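# Move yellow bench sponges into the tote by the door

## Task

Take each yellow sponge lying on the bench and set it entirely inside the tote near the door. The cartons must stay on the bench. The robot must not topple or finish leaning, or the task fails. A sponge counts only if it stays in the tote without the robot holding it there at the end.

## Robot and tools

ROBOT. TidyBot++: a wheeled base (0.54 m long, 0.50 m wide, 0.38 m tall) on four driven casters, carrying a single seven-joint arm with a two-finger gripper. The shoulder sits 0.12 m ahead of the base centre and 0.68 m off the floor. Segments: upper arm 0.42 m, forearm 0.31 m, hand 0.31 m to the hand point. The arm begins folded, hand pointing down, reaching up to 0.08 m beyond the base front, elbow up to 1.15 m high. A downward-pointing hand reaches at most about 0.94 m above the floor, and only near the base. Cameras: base_camera (fixed on the base, 644x364) and wrist_camera (fisheye on the hand, 644x476, sees where the hand points).

FRAMES. Base frame: origin on the floor below the base centre, x forward, y left, z up. hand_pose is reported in it and marks the point between the finger pads; its z axis runs out along the fingers, its y axis is the closing direction. Odometry frame = base frame at scene start; heading is positive to the left, -3.142 to 3.142. base_odometry counts wheel turns only, so slip shows as travel, and drift of a few cm and several degrees builds up.

execute_actions(actions, cameras). actions is a list holding one action or nothing (empty = just report state and images). An action may contain base, joints, speeds; its motions start at once. base holds exactly one relative move from where the base currently is: translate_m (metres, forward +, -2 to 2), strafe_m (metres, left +, -2 to 2) or rotate_rad (radians, counter-clockwise from above +, -6.3 to 6.3). joints holds absolute targets by name, in radians: joint_1_rad (any angle; turns arm about vertical, positive is clockwise from above, opposite to rotate_rad), joint_2_rad shoulder -2.249 to 2.249, joint_3_rad any angle, joint_4_rad elbow -2.579 to 2.579, joint_5_rad any angle, joint_6_rad wrist -2.099 to 2.099, joint_7_rad any angle (hand spin; pointing down, positive is counter-clockwise from above; at 1.57 fingers open left/right). gripper_pos is a 0 to 1 scale target (0 open, about 85 mm gap; 1 closed, squeezing about 100 N per finger). Any-angle joints take the short way; for bigger turns send steps below half a turn. speeds caps top speed for this action only: translate_m and strafe_m 0.05 to 0.5 m/s, rotate_rad 0.1 to 1.57 rad/s (defaults are the maxima). A base move needing over 8.667 s is refused; no action exceeds 15 s. Unknown keys or out-of-range numbers get the whole call refused. A joint or base left out may keep driving to its old target. cameras: list of base_camera, wrist_camera or all; null or omitted gives all, [] gives none.

Arm geometry with joint_1_rad=0, joint_3_rad=3.14, joint_5_rad=0 (near the start): arm lies in the base x–z plane; angle from vertical (forward +) is joint_2 for upper arm, joint_2-joint_4 for forearm, joint_2-joint_4-joint_6 for hand. Hand point offset from shoulder: forward = sum of length*sin(angle), up = sum of length*cos(angle).

wait(seconds): 0 to 10 s, commands nothing, returns state and images. zoom_image(camera, region): enlarges [x0,y0,x1,y1] pixels (max 504x504) of the latest full image of base_camera or wrist_camera. read_manual(section): returns only licence text. finished_scene(scene): closes the given scene number permanently once the goal is met and stable; its result tells whether it succeeded and gives the next task. Replying with no tool call ends everything.

RESULTS. base_status and joint_status: done; off_target (stopped short, may still push); contact_stop or time_out (old target dropped, holds in place); not_followed with "joint command not followed" and a cause line means a self-collision check withheld arm targets (gripper still obeyed) and they may be retried later. on_its_own shows uncommanded motion. A blocked base can report done while well short. motor_effort is percent of maximum, bracketed value the peak; readings carry fixed and random error. gripper_pos done at 1 means empty; off_target means something is held. Also base_tilt (degrees, forward/right positive, ~1 degree bias), Motor temperatures per joint, ARM HIT, MOTOR HOT (60 °C), OVER-TEMPERATURE FAULT (75 °C; arm sinks; resend targets). If a call reports a stop, the rest of that reply's moving calls are skipped.

ACCURACY. Friction leaves the hand a cm or two off, more when extended; correct by sending each joint last command + (wanted - read). The arm sags with a load; never command a held-load joint to its read value. Trust images over hand_pose.

AVOID. Tipping: never drive while the arm is caught on something about 0.8 m up or higher; sideways force on a raised hand can lift wheels; withdraw the arm or back off to right the robot. Torque faults (joint_1–4 limit 104.5 N m, warn 56.7; joint_5–7 limit 51.3, warn 29.4) freeze the arm 10 s while the base continues. No check stops the arm hitting the base. Avoid drops, slams, hard pushes, knocking cartons off, and long holds that overheat motors. Loose objects may occasionally get nudged by outside pushes.

Each tool is called as name([rows], argument=value, ...), one row to a line, values as JSON.

## Session

execute_actions(actions=[])

Scene clock: 0.00 s.
Motor temperatures (°C, as the motors report them): [28 26 28 28 38 34 40]
base_odometry: x=+0.000 y=+0.000 heading=+0.000 (m, m, rad; odometry frame)
base_tilt: forward=+0.4 right=+0.0 (deg)
base_status: not commanded
joint_positions: joint_1_rad=+0.012 joint_2_rad=-0.360 joint_3_rad=+3.195 joint_4_rad=-2.528 joint_5_rad=+0.026 joint_6_rad=-0.840 joint_7_rad=+1.564 gripper_pos=+0.000
joint_status: not commanded
motor_effort: joint_1_rad=-1 joint_2_rad=-2 joint_3_rad=+1 joint_4_rad=+15 joint_5_rad=+1 joint_6_rad=+3 joint_7_rad=+0 (%)
hand_pose: x=+0.2725 y=-0.0125 z=+0.5905 quat_wxyz=(+0.003, +0.997, -0.027, +0.067) (m; base frame)
pictures: base_camera, wrist_camera
Images, in order (width x height): base_camera 644x364, wrist_camera 644x476.

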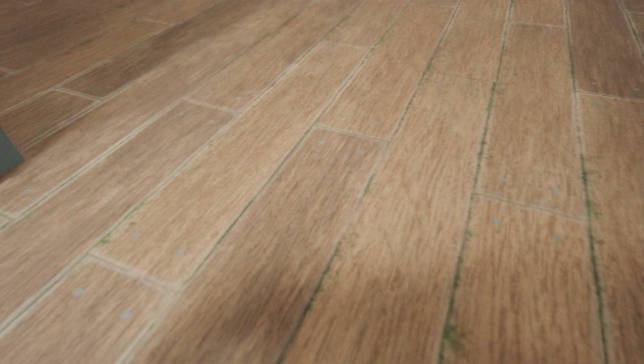

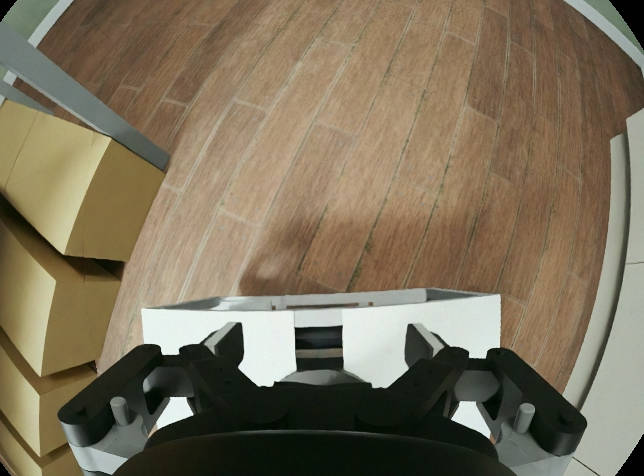

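execute_actions([
  {"joints":{"joint_6_rad":0.2,"joint_3_rad":3.14,"joint_4_rad":-2.2,"joint_2_rad":-0.5}},
], cameras=["wrist_camera"])

execute_actions([
  {"joints":{"joint_1_rad":-1.5,"joint_6_rad":-0.2}},
], cameras=["wrist_camera"])

Scene clock: 1.73 s.
Motor temperatures (°C, as the motors report them): [28 26 28 28 38 34 40]
base_odometry: x=+0.000 y=+0.000 heading=+0.000 (m, m, rad; odometry frame)
base_tilt: forward=+0.5 right=-0.1 (deg)
base_status: not commanded
joint_positions: joint_1_rad=+0.012 joint_2_rad=-0.482 joint_3_rad=+3.160 joint_4_rad=-2.200 joint_5_rad=+0.026 joint_6_rad=+0.184 joint_7_rad=+1.564 gripper_pos=+0.000
joint_status: all done
motor_effort: joint_1_rad=-1(1) joint_2_rad=-4(6) joint_3_rad=+1(1) joint_4_rad=+20(19) joint_5_rad=+0(0) joint_6_rad=+9(9) joint_7_rad=+0(0) (%)
hand_pose: x=+0.5460 y=-0.0124 z=+1.0202 quat_wxyz=(+0.012, +0.694, -0.005, +0.720) (m; base frame)
pictures: wrist_camera
Images, in order (width x height): wrist_camera 644x476.

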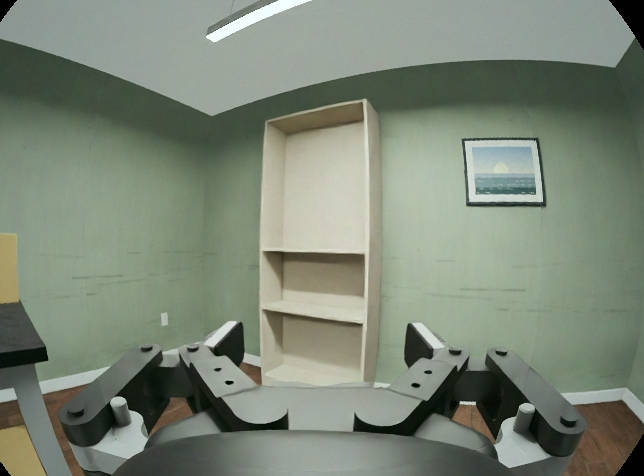

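Scene clock: 4.47 s.
Motor temperatures (°C, as the motors report them): [28 26 28 28 38 34 40]
base_odometry: x=+0.000 y=+0.000 heading=+0.000 (m, m, rad; odometry frame)
base_tilt: forward=+0.5 right=+0.0 (deg)
base_status: not commanded
joint_positions: joint_1_rad=-1.477 joint_2_rad=-0.482 joint_3_rad=+3.156 joint_4_rad=-2.200 joint_5_rad=+0.026 joint_6_rad=-0.170 joint_7_rad=+1.564 gripper_pos=+0.000
joint_status: all done
motor_effort: joint_1_rad=-1(0) joint_2_rad=-4(4) joint_3_rad=+1(2) joint_4_rad=+20(20) joint_5_rad=+1(1) joint_6_rad=+8(8) joint_7_rad=+0(0) (%)
hand_pose: x=+0.1643 y=+0.4094 z=+0.9117 quat_wxyz=(-0.389, +0.599, +0.544, +0.439) (m; base frame)
pictures: wrist_camera
Images, in order (width x height): wrist_camera 644x476.

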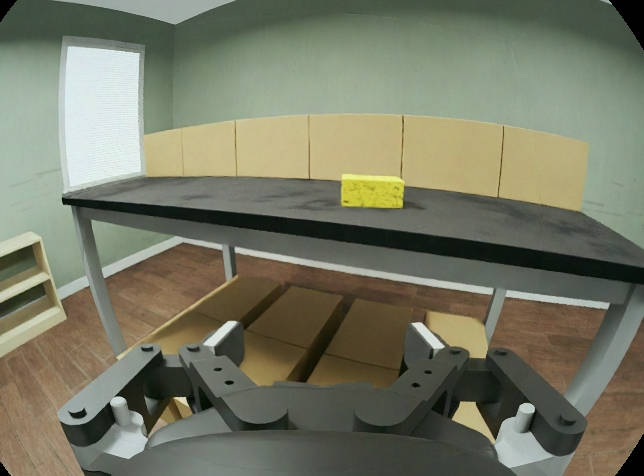

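execute_actions([
  {"joints":{"joint_2_rad":-0.2,"joint_4_rad":-0.8,"joint_6_rad":-1.5}},
], cameras=["wrist_camera"])

execute_actions([
  {"joints":{"joint_1_rad":-3.3}},
], cameras=["wrist_camera"])

execute_actions([
  {"joints":{"joint_1_rad":-4.9}},
], cameras=["wrist_camera"])

Scene clock: 7.43 s.
Motor temperatures (°C, as the motors report them): [28 26 28 28 38 34 40]
base_odometry: x=+0.000 y=+0.000 heading=+0.000 (m, m, rad; odometry frame)
base_tilt: forward=+0.5 right=-0.1 (deg)
base_status: not commanded
joint_positions: joint_1_rad=-1.477 joint_2_rad=-0.230 joint_3_rad=+3.156 joint_4_rad=-0.810 joint_5_rad=+0.026 joint_6_rad=-1.470 joint_7_rad=+1.564 gripper_pos=+0.000
joint_status: all done
motor_effort: joint_1_rad=-1(1) joint_2_rad=-6(8) joint_3_rad=+1(1) joint_4_rad=+12(21) joint_5_rad=+1(1) joint_6_rad=+8(9) joint_7_rad=+0(0) (%)
hand_pose: x=+0.1653 y=+0.3495 z=+1.2109 quat_wxyz=(-0.340, +0.642, +0.564, +0.392) (m; base frame)
pictures: wrist_camera
Images, in order (width x height): wrist_camera 644x476.

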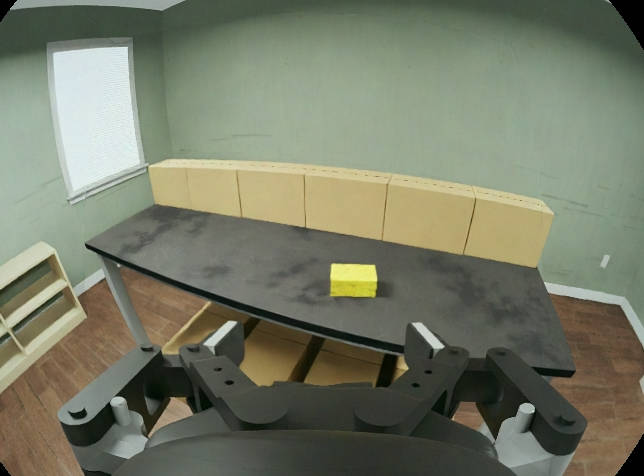

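Scene clock: 10.40 s.
Motor temperatures (°C, as the motors report them): [28 26 28 28 38 34 40]
base_odometry: x=+0.000 y=+0.000 heading=+0.000 (m, m, rad; odometry frame)
base_tilt: forward=+0.5 right=-0.1 (deg)
base_status: not commanded
joint_positions: joint_1_rad=-3.276 joint_2_rad=-0.225 joint_3_rad=+3.156 joint_4_rad=-0.810 joint_5_rad=+0.026 joint_6_rad=-1.470 joint_7_rad=+1.564 gripper_pos=+0.000
joint_status: all done
motor_effort: joint_1_rad=-1(1) joint_2_rad=-5(6) joint_3_rad=+1(1) joint_4_rad=+13(13) joint_5_rad=+1(1) joint_6_rad=+8(8) joint_7_rad=+0(0) (%)
hand_pose: x=-0.2345 y=-0.0345 z=+1.2091 quat_wxyz=(-0.516, -0.042, +0.855, -0.023) (m; base frame)
pictures: wrist_camera
Images, in order (width x height): wrist_camera 644x476.

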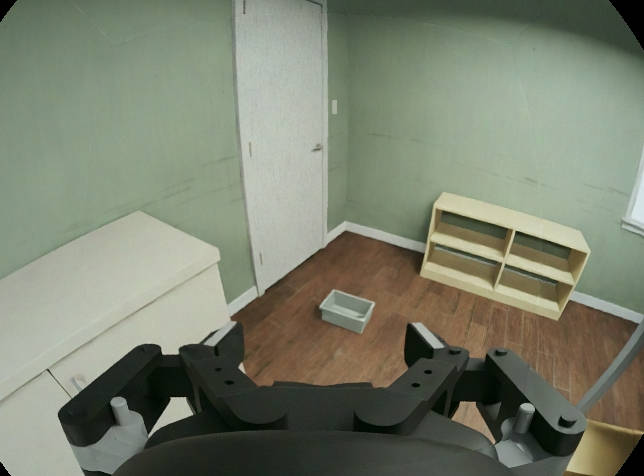

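Scene clock: 13.20 s.
Motor temperatures (°C, as the motors report them): [28 26 28 28 38 34 40]
base_odometry: x=+0.000 y=+0.000 heading=+0.000 (m, m, rad; odometry frame)
base_tilt: forward=+0.4 right=+0.0 (deg)
base_status: not commanded
joint_positions: joint_1_rad=-4.876 joint_2_rad=-0.225 joint_3_rad=+3.155 joint_4_rad=-0.810 joint_5_rad=+0.026 joint_6_rad=-1.470 joint_7_rad=+1.564 gripper_pos=+0.000
joint_status: all done
motor_effort: joint_1_rad=+0(1) joint_2_rad=-5(6) joint_3_rad=+1(2) joint_4_rad=+12(13) joint_5_rad=+0(1) joint_6_rad=+8(8) joint_7_rad=+0(0) (%)
hand_pose: x=+0.1640 y=-0.3524 z=+1.2091 quat_wxyz=(-0.343, -0.643, +0.565, -0.386) (m; base frame)
pictures: wrist_camera
Images, in order (width x height): wrist_camera 644x476.

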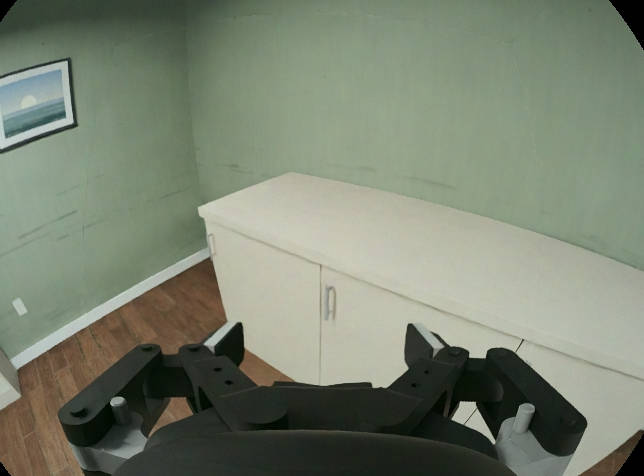

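execute_actions([
  {"base":{"rotate_rad":-0.3},"joints":{"joint_1_rad":-6.28}},
], cameras=[])

execute_actions([
  {"base":{"translate_m":1.1},"joints":{"joint_1_rad":-8.3}},
])

Scene clock: 16.43 s.
Motor temperatures (°C, as the motors report them): [28 26 28 28 38 34 40]
base_odometry: x=+0.000 y=+0.000 heading=-0.299 (m, m, rad; odometry frame)
base_tilt: forward=+0.5 right=-0.1 (deg)
base_status: done
joint_positions: joint_1_rad=-6.256 joint_2_rad=-0.220 joint_3_rad=+3.155 joint_4_rad=-0.810 joint_5_rad=+0.026 joint_6_rad=-1.470 joint_7_rad=+1.564 gripper_pos=+0.000
joint_status: all done
motor_effort: joint_1_rad=-2(2) joint_2_rad=-6(7) joint_3_rad=+1(0) joint_4_rad=+12(13) joint_5_rad=+1(0) joint_6_rad=+8(8) joint_7_rad=+0(0) (%)
hand_pose: x=+0.4763 y=-0.0224 z=+1.2072 quat_wxyz=(-0.019, -0.857, +0.026, -0.514) (m; base frame)
pictures: none
No camera images: the call's "cameras" was empty. Leave "cameras" out to get every camera's image.

Scene clock: 20.00 s.
Motor temperatures (°C, as the motors report them): [28 26 28 28 38 34 40]
base_odometry: x=+1.051 y=-0.326 heading=-0.300 (m, m, rad; odometry frame)
base_tilt: forward=+0.5 right=-0.1 (deg)
base_status: done
joint_positions: joint_1_rad=-8.275 joint_2_rad=-0.216 joint_3_rad=+3.155 joint_4_rad=-0.808 joint_5_rad=+0.026 joint_6_rad=-1.472 joint_7_rad=+1.564 gripper_pos=+0.000
joint_status: all done
motor_effort: joint_1_rad=+0(2) joint_2_rad=-6(8) joint_3_rad=+1(2) joint_4_rad=+13(13) joint_5_rad=+1(1) joint_6_rad=+8(8) joint_7_rad=+0(0) (%)
hand_pose: x=-0.0162 y=+0.3331 z=+1.2065 quat_wxyz=(+0.424, -0.479, -0.712, -0.289) (m; base frame)
pictures: base_camera, wrist_camera
Images, in order (width x height): base_camera 644x364, wrist_camera 644x476.

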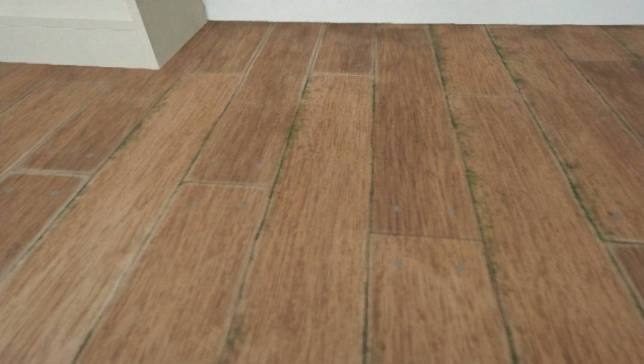

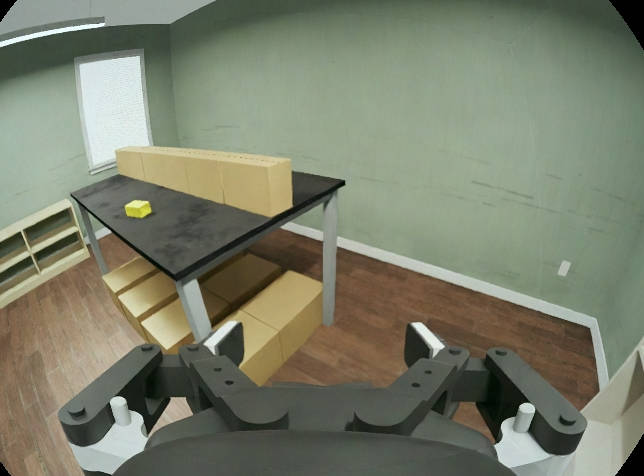

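execute_actions([
  {"base":{"rotate_rad":3.08},"joints":{"joint_1_rad":-6.28}},
], cameras=[])

execute_actions([
  {"base":{"strafe_m":-1.3}},
])

Scene clock: 23.40 s.
Motor temperatures (°C, as the motors report them): [28 26 28 28 38 34 40]
base_odometry: x=+1.051 y=-0.326 heading=+2.779 (m, m, rad; odometry frame)
base_tilt: forward=+0.4 right=-0.1 (deg)
base_status: done
joint_positions: joint_1_rad=-6.305 joint_2_rad=-0.216 joint_3_rad=+3.154 joint_4_rad=-0.808 joint_5_rad=+0.026 joint_6_rad=-1.472 joint_7_rad=+1.564 gripper_pos=+0.000
joint_status: all done
motor_effort: joint_1_rad=-1(1) joint_2_rad=-6(8) joint_3_rad=+1(2) joint_4_rad=+12(13) joint_5_rad=+1(1) joint_6_rad=+8(8) joint_7_rad=+0(0) (%)
hand_pose: x=+0.4784 y=-0.0049 z=+1.2065 quat_wxyz=(-0.006, -0.858, +0.005, -0.513) (m; base frame)
pictures: none
No camera images: the call's "cameras" was empty. Leave "cameras" out to get every camera's image.

Scene clock: 27.37 s.
Motor temperatures (°C, as the motors report them): [28 26 28 28 38 34 40]
base_odometry: x=+1.510 y=+0.890 heading=+2.780 (m, m, rad; odometry frame)
base_tilt: forward=+0.5 right=-0.1 (deg)
base_status: done
joint_positions: joint_1_rad=-6.303 joint_2_rad=-0.216 joint_3_rad=+3.152 joint_4_rad=-0.808 joint_5_rad=+0.026 joint_6_rad=-1.472 joint_7_rad=+1.564 gripper_pos=+0.000
joint_status: not commanded
motor_effort: joint_1_rad=-1(0) joint_2_rad=-6(7) joint_3_rad=+0(3) joint_4_rad=+13(13) joint_5_rad=+0(2) joint_6_rad=+8(8) joint_7_rad=+0(0) (%)
hand_pose: x=+0.4784 y=-0.0044 z=+1.2065 quat_wxyz=(-0.007, -0.858, +0.005, -0.513) (m; base frame)
pictures: base_camera, wrist_camera
Images, in order (width x height): base_camera 644x364, wrist_camera 644x476.

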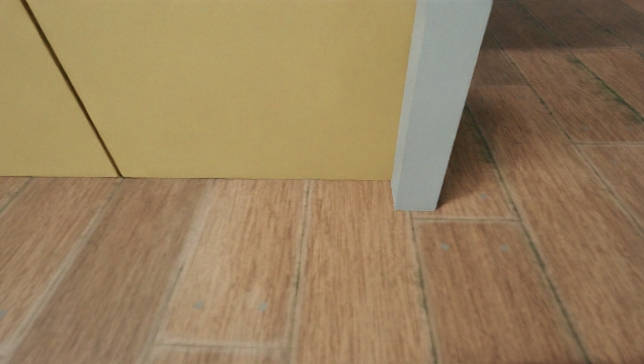

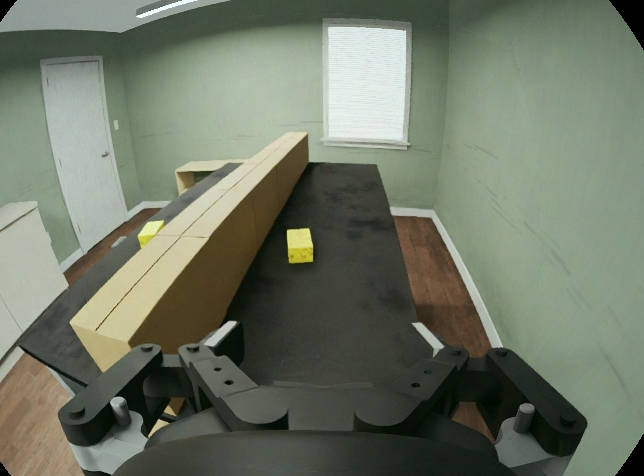

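execute_actions([
  {"base":{"translate_m":0.19},"joints":{"joint_1_rad":-6.33,"joint_2_rad":0.35,"joint_4_rad":-0.94,"joint_6_rad":-0.9}},
], cameras=["wrist_camera"])

Scene clock: 29.57 s.
Motor temperatures (°C, as the motors report them): [28 26 28 28 38 34 40]
base_odometry: x=+1.332 y=+0.958 heading=+2.780 (m, m, rad; odometry frame)
base_tilt: forward=+0.5 right=-0.1 (deg)
base_status: done
joint_positions: joint_1_rad=-6.305 joint_2_rad=+0.360 joint_3_rad=+3.152 joint_4_rad=-0.942 joint_5_rad=+0.026 joint_6_rad=-0.929 joint_7_rad=+1.564 gripper_pos=+0.000
joint_status: all done
motor_effort: joint_1_rad=-1(0) joint_2_rad=-36(45) joint_3_rad=+0(1) joint_4_rad=+18(22) joint_5_rad=+1(1) joint_6_rad=+7(8) joint_7_rad=+0(0) (%)
hand_pose: x=+0.8161 y=+0.0040 z=+0.9682 quat_wxyz=(-0.010, -0.898, -0.005, -0.440) (m; base frame)
pictures: wrist_camera
Images, in order (width x height): wrist_camera 644x476.

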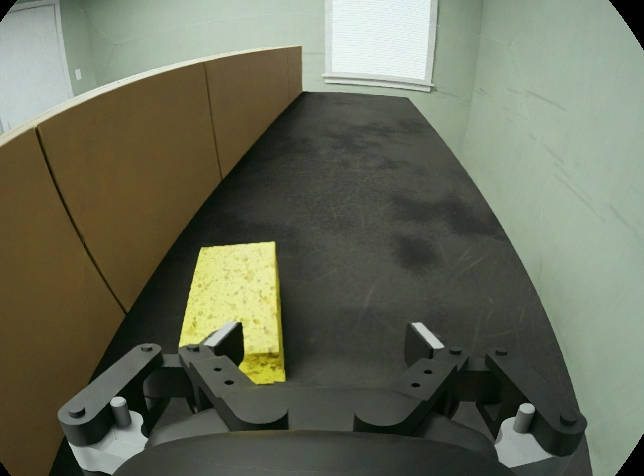

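execute_actions([
  {"base":{"translate_m":-0.06}},
], cameras=[])

execute_actions([
  {"base":{"strafe_m":0.058},"joints":{"joint_2_rad":0.39,"joint_6_rad":-0.86}},
], cameras=["wrist_camera"])

Scene clock: 30.73 s.
Motor temperatures (°C, as the motors report them): [28 26 28 28 38 34 40]
base_odometry: x=+1.389 y=+0.937 heading=+2.780 (m, m, rad; odometry frame)
base_tilt: forward=+0.4 right=-0.1 (deg)
base_status: done
joint_positions: joint_1_rad=-6.306 joint_2_rad=+0.354 joint_3_rad=+3.152 joint_4_rad=-0.942 joint_5_rad=+0.026 joint_6_rad=-0.927 joint_7_rad=+1.564 gripper_pos=+0.000
joint_status: not commanded
motor_effort: joint_1_rad=-1(3) joint_2_rad=-35(44) joint_3_rad=+0(1) joint_4_rad=+18(19) joint_5_rad=+1(1) joint_6_rad=+7(8) joint_7_rad=-1(1) (%)
hand_pose: x=+0.8149 y=+0.0048 z=+0.9725 quat_wxyz=(-0.010, -0.896, -0.006, -0.443) (m; base frame)
pictures: none
No camera images: the call's "cameras" was empty. Leave "cameras" out to get every camera's image.

Scene clock: 31.80 s.
Motor temperatures (°C, as the motors report them): [28 26 28 28 38 34 40]
base_odometry: x=+1.368 y=+0.882 heading=+2.780 (m, m, rad; odometry frame)
base_tilt: forward=+0.5 right=-0.1 (deg)
base_status: done
joint_positions: joint_1_rad=-6.322 joint_2_rad=+0.370 joint_3_rad=+3.149 joint_4_rad=-0.942 joint_5_rad=+0.026 joint_6_rad=-0.888 joint_7_rad=+1.564 gripper_pos=+0.000
joint_status: all done
motor_effort: joint_1_rad=+0(6) joint_2_rad=-37(38) joint_3_rad=+1(3) joint_4_rad=+18(19) joint_5_rad=+1(0) joint_6_rad=+8(7) joint_7_rad=+0(0) (%)
hand_pose: x=+0.8264 y=+0.0184 z=+0.9715 quat_wxyz=(-0.005, -0.891, -0.014, -0.454) (m; base frame)
pictures: wrist_camera
Images, in order (width x height): wrist_camera 644x476.

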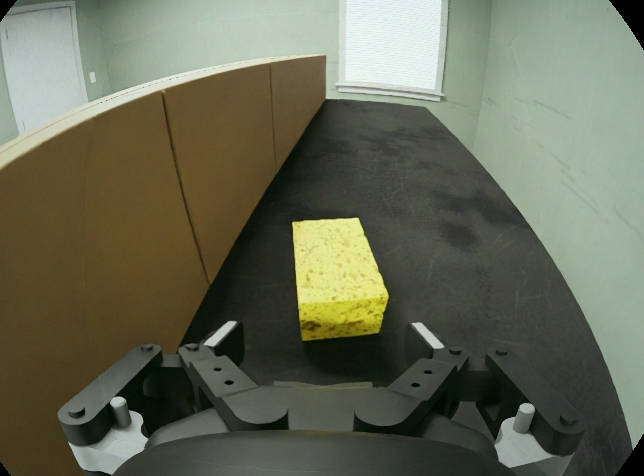

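execute_actions([
  {"base":{"strafe_m":-0.014},"joints":{"joint_2_rad":0.45}},
], cameras=[])

execute_actions([
  {"base":{"translate_m":0.07},"speeds":{"translate_m":0.1}},
], cameras=["wrist_camera"])

Scene clock: 32.90 s.
Motor temperatures (°C, as the motors report them): [28 26 28 28 38 34 40]
base_odometry: x=+1.373 y=+0.896 heading=+2.780 (m, m, rad; odometry frame)
base_tilt: forward=+0.5 right=-0.1 (deg)
base_status: done
joint_positions: joint_1_rad=-6.322 joint_2_rad=+0.436 joint_3_rad=+3.148 joint_4_rad=-0.942 joint_5_rad=+0.026 joint_6_rad=-0.888 joint_7_rad=+1.564 gripper_pos=+0.000
joint_status: all done
motor_effort: joint_1_rad=-1(6) joint_2_rad=-40(42) joint_3_rad=+0(3) joint_4_rad=+18(19) joint_5_rad=+1(0) joint_6_rad=+7(7) joint_7_rad=+0(0) (%)
hand_pose: x=+0.8440 y=+0.0198 z=+0.9244 quat_wxyz=(-0.005, -0.905, -0.016, -0.424) (m; base frame)
pictures: none
No camera images: the call's "cameras" was empty. Leave "cameras" out to get every camera's image.

Scene clock: 34.13 s.
Motor temperatures (°C, as the motors report them): [28 26 28 28 38 34 40]
base_odometry: x=+1.307 y=+0.920 heading=+2.780 (m, m, rad; odometry frame)
base_tilt: forward=+0.6 right=-0.1 (deg)
base_status: done
joint_positions: joint_1_rad=-6.322 joint_2_rad=+0.439 joint_3_rad=+3.148 joint_4_rad=-0.942 joint_5_rad=+0.026 joint_6_rad=-0.887 joint_7_rad=+1.564 gripper_pos=+0.000
joint_status: not commanded
motor_effort: joint_1_rad=+0(0) joint_2_rad=-40(43) joint_3_rad=+0(1) joint_4_rad=+18(20) joint_5_rad=+1(1) joint_6_rad=+7(7) joint_7_rad=+0(0) (%)
hand_pose: x=+0.8449 y=+0.0199 z=+0.9224 quat_wxyz=(-0.005, -0.906, -0.016, -0.423) (m; base frame)
pictures: wrist_camera
Images, in order (width x height): wrist_camera 644x476.

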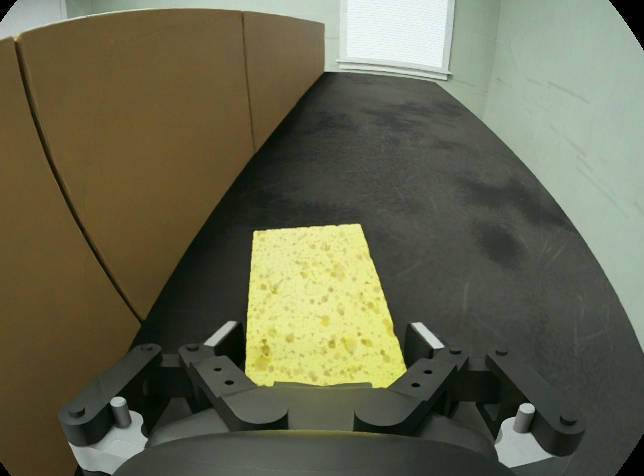

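execute_actions([
  {"joints":{"gripper_pos":1}},
], cameras=[])

execute_actions([
  {"joints":{"joint_2_rad":-0.1,"joint_6_rad":-1.2}},
], cameras=[])

execute_actions([
  {"base":{"translate_m":-0.12}},
], cameras=[])

execute_actions([
  {"base":{"strafe_m":1.27}},
])

execute_actions([
  {"base":{"translate_m":1.9},"joints":{"joint_1_rad":-7.0,"joint_6_rad":-1.6}},
])

Scene clock: 35.57 s.
Motor temperatures (°C, as the motors report them): [28 26 28 28 38 34 40]
base_odometry: x=+1.307 y=+0.920 heading=+2.780 (m, m, rad; odometry frame)
base_tilt: forward=+0.5 right=-0.1 (deg)
base_status: not commanded
joint_positions: joint_1_rad=-6.322 joint_2_rad=+0.439 joint_3_rad=+3.148 joint_4_rad=-0.939 joint_5_rad=+0.026 joint_6_rad=-0.884 joint_7_rad=+1.564 gripper_pos=+0.362
joint_status: gripper_pos off_target (ended at +0.362, target +1.000)
motor_effort: joint_1_rad=-1(0) joint_2_rad=-38(42) joint_3_rad=+0(0) joint_4_rad=+18(19) joint_5_rad=+1(1) joint_6_rad=+7(7) joint_7_rad=+0(0) (%)
hand_pose: x=+0.8460 y=+0.0199 z=+0.9244 quat_wxyz=(-0.005, -0.905, -0.016, -0.426) (m; base frame)
pictures: none
No camera images: the call's "cameras" was empty. Leave "cameras" out to get every camera's image.

Scene clock: 37.33 s.
Motor temperatures (°C, as the motors report them): [28 26 28 28 38 34 40]
base_odometry: x=+1.307 y=+0.920 heading=+2.780 (m, m, rad; odometry frame)
base_tilt: forward=+0.5 right=+0.0 (deg)
base_status: not commanded
joint_positions: joint_1_rad=-6.322 joint_2_rad=-0.102 joint_3_rad=+3.148 joint_4_rad=-0.939 joint_5_rad=+0.026 joint_6_rad=-1.171 joint_7_rad=+1.564 gripper_pos=+0.362
joint_status: all done
motor_effort: joint_1_rad=-1(0) joint_2_rad=-15(44) joint_3_rad=+1(0) joint_4_rad=+16(20) joint_5_rad=+1(1) joint_6_rad=+8(9) joint_7_rad=+0(0) (%)
hand_pose: x=+0.5918 y=+0.0090 z=+1.1791 quat_wxyz=(-0.002, -0.844, -0.008, -0.537) (m; base frame)
pictures: none
No camera images: the call's "cameras" was empty. Leave "cameras" out to get every camera's image.

Scene clock: 38.60 s.
Motor temperatures (°C, as the motors report them): [28 26 28 28 38 34 40]
base_odometry: x=+1.420 y=+0.877 heading=+2.780 (m, m, rad; odometry frame)
base_tilt: forward=+0.5 right=+0.0 (deg)
base_status: done
joint_positions: joint_1_rad=-6.323 joint_2_rad=-0.104 joint_3_rad=+3.147 joint_4_rad=-0.939 joint_5_rad=+0.026 joint_6_rad=-1.173 joint_7_rad=+1.564 gripper_pos=+0.362
joint_status: not commanded
motor_effort: joint_1_rad=-1(4) joint_2_rad=-14(21) joint_3_rad=+1(3) joint_4_rad=+16(17) joint_5_rad=+1(1) joint_6_rad=+8(9) joint_7_rad=+0(0) (%)
hand_pose: x=+0.5903 y=+0.0095 z=+1.1796 quat_wxyz=(-0.002, -0.844, -0.009, -0.537) (m; base frame)
pictures: none
No camera images: the call's "cameras" was empty. Leave "cameras" out to get every camera's image.

Scene clock: 42.50 s.
Motor temperatures (°C, as the motors report them): [28 26 28 28 38 34 40]
base_odometry: x=+0.971 y=-0.311 heading=+2.780 (m, m, rad; odometry frame)
base_tilt: forward=+0.5 right=-0.1 (deg)
base_status: done
joint_positions: joint_1_rad=-6.323 joint_2_rad=-0.104 joint_3_rad=+3.147 joint_4_rad=-0.939 joint_5_rad=+0.026 joint_6_rad=-1.174 joint_7_rad=+1.564 gripper_pos=+0.362
joint_status: not commanded
motor_effort: joint_1_rad=-1(4) joint_2_rad=-14(17) joint_3_rad=+1(3) joint_4_rad=+15(16) joint_5_rad=+1(1) joint_6_rad=+8(9) joint_7_rad=+0(0) (%)
hand_pose: x=+0.5903 y=+0.0096 z=+1.1795 quat_wxyz=(-0.002, -0.844, -0.009, -0.537) (m; base frame)
pictures: base_camera, wrist_camera
Images, in order (width x height): base_camera 644x364, wrist_camera 644x476.

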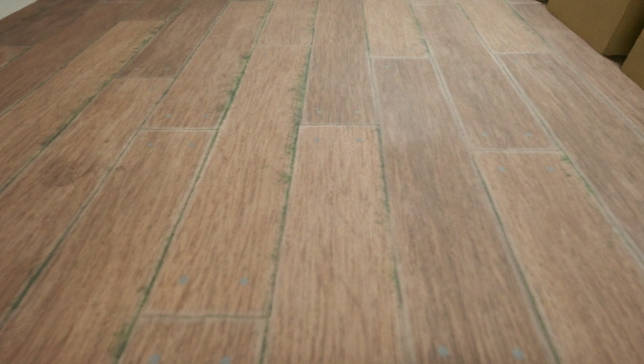

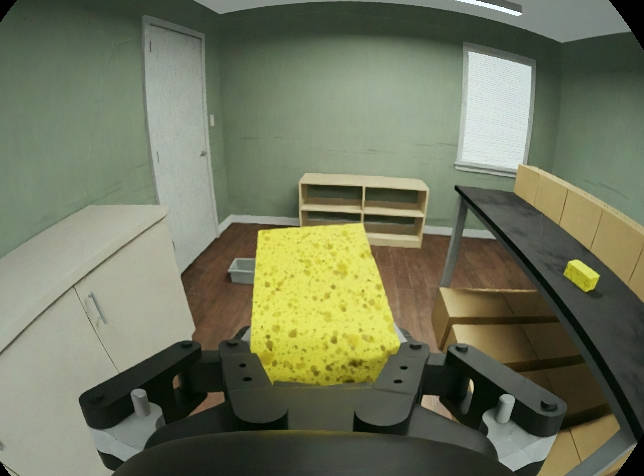

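Scene clock: 47.67 s.
Motor temperatures (°C, as the motors report them): [28 26 28 28 38 34 40]
base_odometry: x=-0.807 y=+0.360 heading=+2.781 (m, m, rad; odometry frame)
base_tilt: forward=+0.5 right=-0.1 (deg)
base_status: done
joint_positions: joint_1_rad=-6.977 joint_2_rad=-0.104 joint_3_rad=+3.147 joint_4_rad=-0.939 joint_5_rad=+0.026 joint_6_rad=-1.571 joint_7_rad=+1.564 gripper_pos=+0.362
joint_status: all done
motor_effort: joint_1_rad=-1(0) joint_2_rad=-14(16) joint_3_rad=+0(2) joint_4_rad=+15(17) joint_5_rad=+1(1) joint_6_rad=+6(9) joint_7_rad=-1(1) (%)
hand_pose: x=+0.4308 y=+0.2477 z=+1.0806 quat_wxyz=(+0.111, -0.881, -0.307, -0.342) (m; base frame)
pictures: base_camera, wrist_camera
Images, in order (width x height): base_camera 644x364, wrist_camera 644x476.

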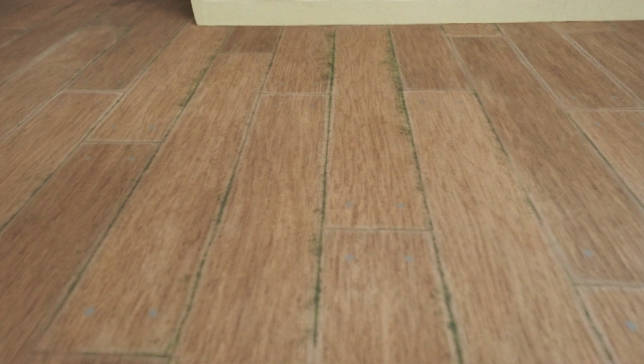

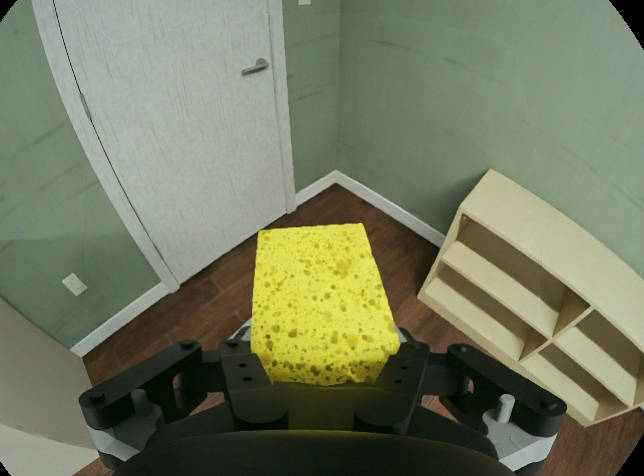

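Face the tote.

execute_actions([
  {"base":{"rotate_rad":0.9},"joints":{"joint_1_rad":-6.28,"joint_2_rad":0.9,"joint_4_rad":-1.3,"joint_6_rad":-0.1}},
])

Scene clock: 51.50 s.
Motor temperatures (°C, as the motors report them): [28 26 28 28 38 34 40]
base_odometry: x=-0.807 y=+0.360 heading=-2.603 (m, m, rad; odometry frame)
base_tilt: forward=+0.4 right=-0.1 (deg)
base_status: done
joint_positions: joint_1_rad=-6.282 joint_2_rad=+0.892 joint_3_rad=+3.144 joint_4_rad=-1.292 joint_5_rad=+0.026 joint_6_rad=-0.130 joint_7_rad=+1.564 gripper_pos=+0.362
joint_status: all done
motor_effort: joint_1_rad=-1(4) joint_2_rad=-52(55) joint_3_rad=-1(2) joint_4_rad=+16(18) joint_5_rad=+1(2) joint_6_rad=+7(8) joint_7_rad=+0(0) (%)
hand_pose: x=+0.9325 y=-0.0018 z=+0.5538 quat_wxyz=(-0.006, -0.916, -0.007, -0.402) (m; base frame)
pictures: base_camera, wrist_camera
Images, in order (width x height): base_camera 644x364, wrist_camera 644x476.

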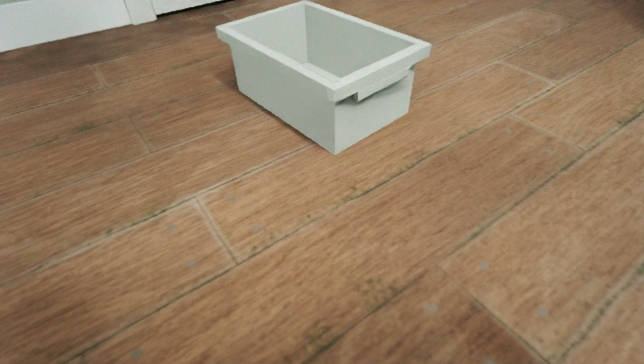

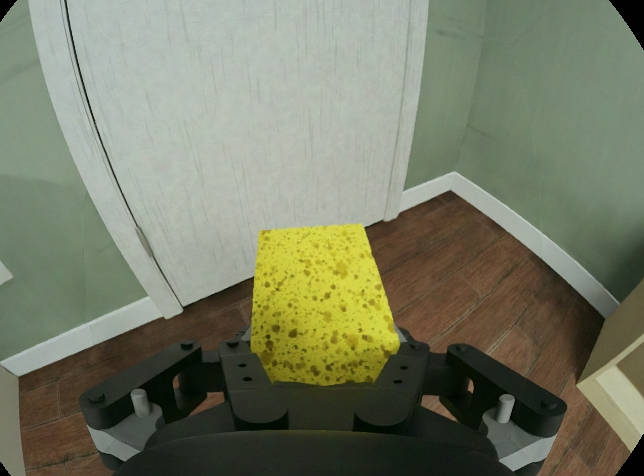

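execute_actions([
  {"joints":{"joint_2_rad":1.42,"joint_4_rad":-0.98,"joint_6_rad":-0.74,"joint_7_rad":2.24}},
])

Scene clock: 53.77 s.
Motor temperatures (°C, as the motors report them): [28 26 28 28 38 34 40]
base_odometry: x=-0.807 y=+0.360 heading=-2.603 (m, m, rad; odometry frame)
base_tilt: forward=+0.4 right=+0.0 (deg)
base_status: not commanded
joint_positions: joint_1_rad=-6.282 joint_2_rad=+1.422 joint_3_rad=+3.144 joint_4_rad=-0.990 joint_5_rad=+0.026 joint_6_rad=-0.714 joint_7_rad=+2.213 gripper_pos=+0.363
joint_status: all done
motor_effort: joint_1_rad=+0(1) joint_2_rad=-54(60) joint_3_rad=-1(1) joint_4_rad=+11(16) joint_5_rad=+1(1) joint_6_rad=+1(6) joint_7_rad=-1(1) (%)
hand_pose: x=+0.7492 y=-0.0058 z=+0.1985 quat_wxyz=(-0.011, -0.946, -0.324, -0.004) (m; base frame)
pictures: base_camera, wrist_camera
Images, in order (width x height): base_camera 644x364, wrist_camera 644x476.

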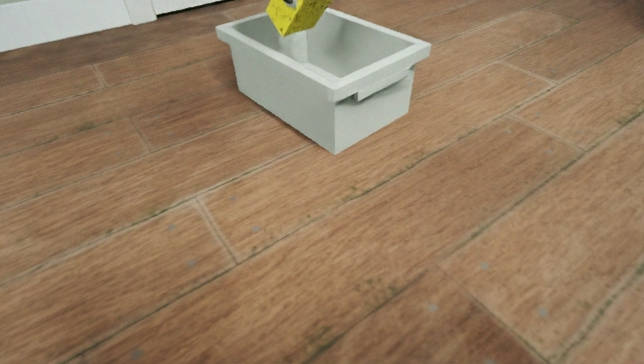

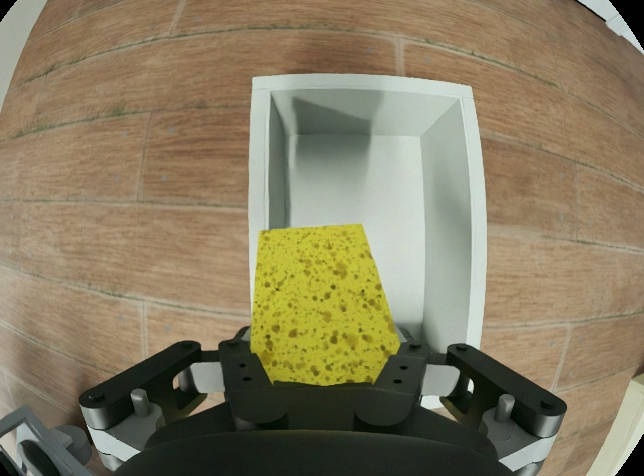

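execute_actions([
  {"base":{"translate_m":0.035}},
], cameras=[])

execute_actions([
  {"joints":{"joint_2_rad":1.6,"joint_4_rad":-0.83,"joint_6_rad":-0.72}},
])

Scene clock: 54.77 s.
Motor temperatures (°C, as the motors report them): [28 26 28 28 38 34 40]
base_odometry: x=-0.837 y=+0.342 heading=-2.602 (m, m, rad; odometry frame)
base_tilt: forward=+0.6 right=-0.1 (deg)
base_status: done
joint_positions: joint_1_rad=-6.282 joint_2_rad=+1.422 joint_3_rad=+3.144 joint_4_rad=-0.984 joint_5_rad=+0.026 joint_6_rad=-0.715 joint_7_rad=+2.213 gripper_pos=+0.363
joint_status: not commanded
motor_effort: joint_1_rad=-1(3) joint_2_rad=-53(58) joint_3_rad=-1(2) joint_4_rad=+10(13) joint_5_rad=+1(1) joint_6_rad=+1(2) joint_7_rad=+0(0) (%)
hand_pose: x=+0.7522 y=-0.0058 z=+0.1997 quat_wxyz=(-0.012, -0.946, -0.324, -0.006) (m; base frame)
pictures: none
No camera images: the call's "cameras" was empty. Leave "cameras" out to get every camera's image.

Scene clock: 56.23 s.
Motor temperatures (°C, as the motors report them): [28 26 28 28 38 34 40]
base_odometry: x=-0.837 y=+0.342 heading=-2.602 (m, m, rad; odometry frame)
base_tilt: forward=+0.5 right=-0.1 (deg)
base_status: not commanded
joint_positions: joint_1_rad=-6.282 joint_2_rad=+1.595 joint_3_rad=+3.144 joint_4_rad=-0.840 joint_5_rad=+0.026 joint_6_rad=-0.715 joint_7_rad=+2.213 gripper_pos=+0.363
joint_status: all done
motor_effort: joint_1_rad=-1(1) joint_2_rad=-54(58) joint_3_rad=+0(0) joint_4_rad=+10(11) joint_5_rad=+1(1) joint_6_rad=+1(2) joint_7_rad=+0(0) (%)
hand_pose: x=+0.7410 y=-0.0057 z=+0.1211 quat_wxyz=(-0.008, -0.946, -0.325, +0.007) (m; base frame)
pictures: base_camera, wrist_camera
Images, in order (width x height): base_camera 644x364, wrist_camera 644x476.

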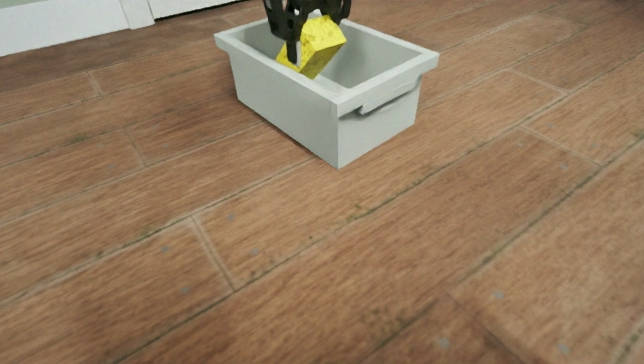

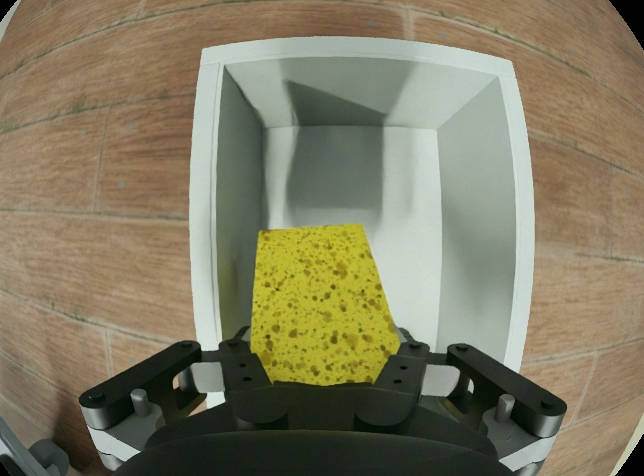

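execute_actions([
  {"joints":{"joint_2_rad":1.66,"joint_4_rad":-0.77}},
], cameras=[])

execute_actions([
  {"joints":{"gripper_pos":0.2}},
], cameras=[])

execute_actions([
  {"joints":{"joint_2_rad":1.3,"joint_4_rad":-1.05}},
])

Scene clock: 57.27 s.
Motor temperatures (°C, as the motors report them): [28 27 28 28 38 34 40]
base_odometry: x=-0.837 y=+0.342 heading=-2.602 (m, m, rad; odometry frame)
base_tilt: forward=+0.6 right=+0.0 (deg)
base_status: not commanded
joint_positions: joint_1_rad=-6.282 joint_2_rad=+1.639 joint_3_rad=+3.144 joint_4_rad=-0.777 joint_5_rad=+0.026 joint_6_rad=-0.715 joint_7_rad=+2.213 gripper_pos=+0.363
joint_status: all done
motor_effort: joint_1_rad=-1(1) joint_2_rad=-54(55) joint_3_rad=+0(0) joint_4_rad=+10(10) joint_5_rad=+1(1) joint_6_rad=+1(1) joint_7_rad=+0(1) (%)
hand_pose: x=+0.7510 y=-0.0057 z=+0.1070 quat_wxyz=(-0.011, -0.946, -0.325, -0.002) (m; base frame)
pictures: none
No camera images: the call's "cameras" was empty. Leave "cameras" out to get every camera's image.

Scene clock: 58.27 s.
Motor temperatures (°C, as the motors report them): [28 27 28 28 38 34 40]
base_odometry: x=-0.837 y=+0.342 heading=-2.602 (m, m, rad; odometry frame)
base_tilt: forward=+0.5 right=+0.0 (deg)
base_status: not commanded
joint_positions: joint_1_rad=-6.282 joint_2_rad=+1.639 joint_3_rad=+3.144 joint_4_rad=-0.777 joint_5_rad=+0.026 joint_6_rad=-0.715 joint_7_rad=+2.213 gripper_pos=+0.200
joint_status: all done
motor_effort: joint_1_rad=-1(1) joint_2_rad=-54(55) joint_3_rad=+0(0) joint_4_rad=+10(11) joint_5_rad=+1(1) joint_6_rad=+1(1) joint_7_rad=+0(0) (%)
hand_pose: x=+0.7510 y=-0.0057 z=+0.1070 quat_wxyz=(-0.011, -0.946, -0.325, -0.002) (m; base frame)
pictures: none
No camera images: the call's "cameras" was empty. Leave "cameras" out to get every camera's image.

Scene clock: 60.03 s.
Motor temperatures (°C, as the motors report them): [28 27 28 28 38 34 40]
base_odometry: x=-0.837 y=+0.342 heading=-2.602 (m, m, rad; odometry frame)
base_tilt: forward=+0.5 right=+0.0 (deg)
base_status: not commanded
joint_positions: joint_1_rad=-6.282 joint_2_rad=+1.298 joint_3_rad=+3.144 joint_4_rad=-1.038 joint_5_rad=+0.026 joint_6_rad=-0.715 joint_7_rad=+2.213 gripper_pos=+0.200
joint_status: all done
motor_effort: joint_1_rad=-1(0) joint_2_rad=-54(58) joint_3_rad=+0(0) joint_4_rad=+12(12) joint_5_rad=+0(1) joint_6_rad=+2(2) joint_7_rad=-1(1) (%)
hand_pose: x=+0.7788 y=-0.0058 z=+0.2673 quat_wxyz=(-0.024, -0.945, -0.324, -0.039) (m; base frame)
pictures: base_camera, wrist_camera
Images, in order (width x height): base_camera 644x364, wrist_camera 644x476.

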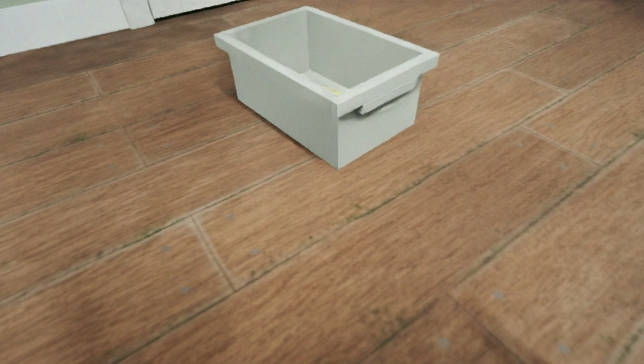

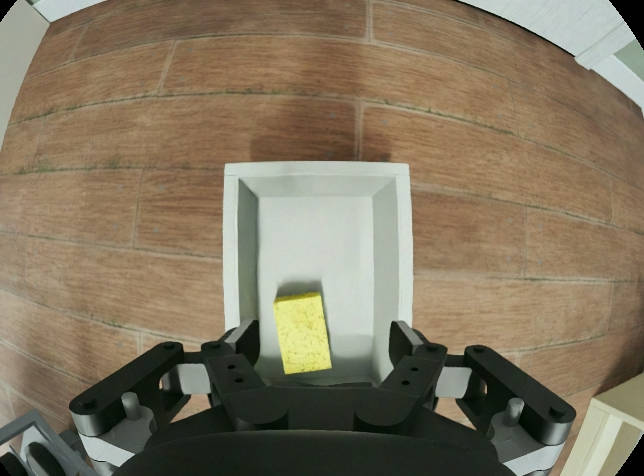

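execute_actions([
  {"base":{"rotate_rad":-0.9},"joints":{"joint_2_rad":-0.1,"joint_4_rad":-0.94,"joint_6_rad":-1.3,"joint_7_rad":1.57,"gripper_pos":0}},
], cameras=[])

execute_actions([
  {"base":{"translate_m":-1.92}},
], cameras=[])

execute_actions([
  {"base":{"strafe_m":-0.86},"joints":{"joint_2_rad":0.36,"joint_6_rad":-0.9}},
])

Scene clock: 62.93 s.
Motor temperatures (°C, as the motors report them): [28 27 28 28 38 34 40]
base_odometry: x=-0.837 y=+0.342 heading=+2.782 (m, m, rad; odometry frame)
base_tilt: forward=+0.5 right=-0.1 (deg)
base_status: done
joint_positions: joint_1_rad=-6.262 joint_2_rad=-0.089 joint_3_rad=+3.151 joint_4_rad=-0.950 joint_5_rad=+0.026 joint_6_rad=-1.270 joint_7_rad=+1.599 gripper_pos=+0.000
joint_status: all done
motor_effort: joint_1_rad=-1(10) joint_2_rad=-14(60) joint_3_rad=+1(5) joint_4_rad=+16(17) joint_5_rad=+0(1) joint_6_rad=+7(8) joint_7_rad=+0(0) (%)
hand_pose: x=+0.5836 y=-0.0211 z=+1.1401 quat_wxyz=(-0.027, -0.875, +0.004, -0.483) (m; base frame)
pictures: none
No camera images: the call's "cameras" was empty. Leave "cameras" out to get every camera's image.

Scene clock: 68.10 s.
Motor temperatures (°C, as the motors report them): [28 27 28 28 38 34 40]
base_odometry: x=+0.960 y=-0.337 heading=+2.781 (m, m, rad; odometry frame)
base_tilt: forward=+0.6 right=-0.1 (deg)
base_status: done
joint_positions: joint_1_rad=-6.262 joint_2_rad=-0.093 joint_3_rad=+3.151 joint_4_rad=-0.949 joint_5_rad=+0.026 joint_6_rad=-1.273 joint_7_rad=+1.599 gripper_pos=+0.000
joint_status: not commanded
motor_effort: joint_1_rad=-1(0) joint_2_rad=-16(22) joint_3_rad=+0(1) joint_4_rad=+16(17) joint_5_rad=+1(1) joint_6_rad=+8(8) joint_7_rad=+0(0) (%)
hand_pose: x=+0.5810 y=-0.0210 z=+1.1423 quat_wxyz=(-0.027, -0.874, +0.004, -0.485) (m; base frame)
pictures: none
No camera images: the call's "cameras" was empty. Leave "cameras" out to get every camera's image.

Scene clock: 71.17 s.
Motor temperatures (°C, as the motors report them): [28 27 28 28 38 34 40]
base_odometry: x=+1.263 y=+0.468 heading=+2.781 (m, m, rad; odometry frame)
base_tilt: forward=+0.5 right=+0.0 (deg)
base_status: done
joint_positions: joint_1_rad=-6.264 joint_2_rad=+0.365 joint_3_rad=+3.150 joint_4_rad=-0.943 joint_5_rad=+0.026 joint_6_rad=-0.930 joint_7_rad=+1.599 gripper_pos=+0.000
joint_status: all done
motor_effort: joint_1_rad=-1(4) joint_2_rad=-36(42) joint_3_rad=+0(1) joint_4_rad=+18(20) joint_5_rad=+1(2) joint_6_rad=+7(8) joint_7_rad=+0(0) (%)
hand_pose: x=+0.8170 y=-0.0233 z=+0.9635 quat_wxyz=(-0.026, -0.900, -0.003, -0.436) (m; base frame)
pictures: base_camera, wrist_camera
Images, in order (width x height): base_camera 644x364, wrist_camera 644x476.

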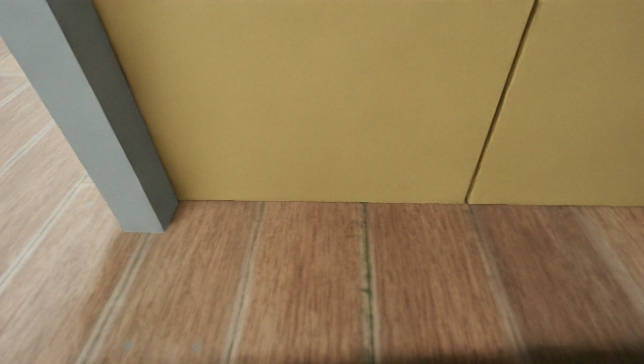

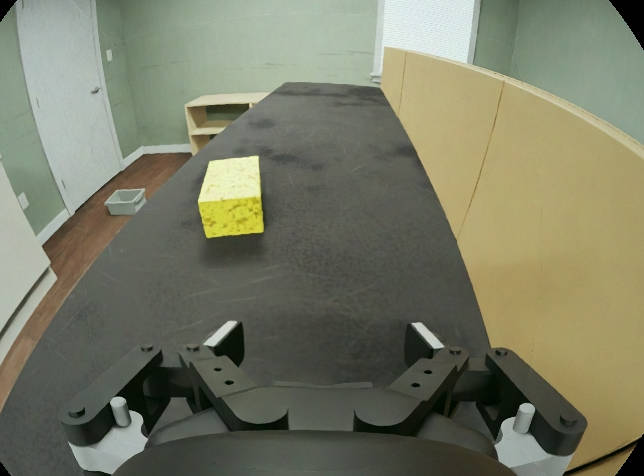

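execute_actions([
  {"base":{"strafe_m":0.075},"joints":{"joint_2_rad":0.38,"joint_4_rad":-1.23,"joint_6_rad":-0.36}},
], cameras=[])

execute_actions([
  {"base":{"translate_m":0.08}},
], cameras=["wrist_camera"])

Scene clock: 72.73 s.
Motor temperatures (°C, as the motors report them): [28 27 28 28 38 34 40]
base_odometry: x=+1.237 y=+0.398 heading=+2.781 (m, m, rad; odometry frame)
base_tilt: forward=+0.5 right=+0.0 (deg)
base_status: done
joint_positions: joint_1_rad=-6.273 joint_2_rad=+0.366 joint_3_rad=+3.148 joint_4_rad=-1.221 joint_5_rad=+0.026 joint_6_rad=-0.388 joint_7_rad=+1.599 gripper_pos=+0.000
joint_status: all done
motor_effort: joint_1_rad=+0(6) joint_2_rad=-38(40) joint_3_rad=+0(3) joint_4_rad=+19(20) joint_5_rad=+1(0) joint_6_rad=+8(8) joint_7_rad=+0(0) (%)
hand_pose: x=+0.8702 y=-0.0128 z=+0.9470 quat_wxyz=(-0.024, -0.835, -0.013, -0.550) (m; base frame)
pictures: none
No camera images: the call's "cameras" was empty. Leave "cameras" out to get every camera's image.

Scene clock: 73.90 s.
Motor temperatures (°C, as the motors report them): [28 27 28 28 38 34 40]
base_odometry: x=+1.162 y=+0.426 heading=+2.780 (m, m, rad; odometry frame)
base_tilt: forward=+0.5 right=+0.0 (deg)
base_status: done
joint_positions: joint_1_rad=-6.273 joint_2_rad=+0.374 joint_3_rad=+3.148 joint_4_rad=-1.222 joint_5_rad=+0.026 joint_6_rad=-0.387 joint_7_rad=+1.599 gripper_pos=+0.000
joint_status: not commanded
motor_effort: joint_1_rad=-1(0) joint_2_rad=-41(43) joint_3_rad=+0(0) joint_4_rad=+20(21) joint_5_rad=+1(1) joint_6_rad=+8(9) joint_7_rad=+0(0) (%)
hand_pose: x=+0.8721 y=-0.0128 z=+0.9413 quat_wxyz=(-0.024, -0.836, -0.013, -0.547) (m; base frame)
pictures: wrist_camera
Images, in order (width x height): wrist_camera 644x476.

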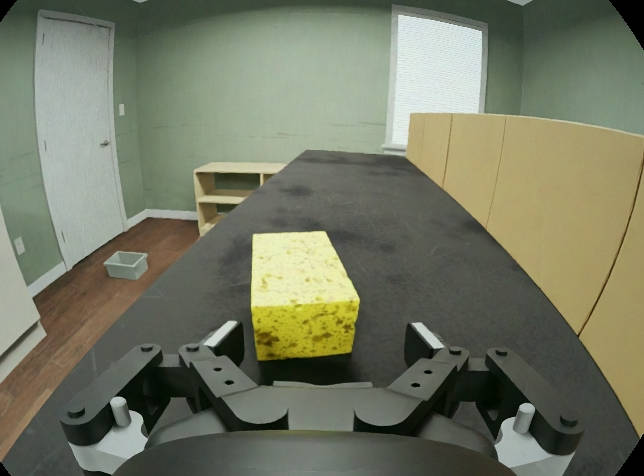

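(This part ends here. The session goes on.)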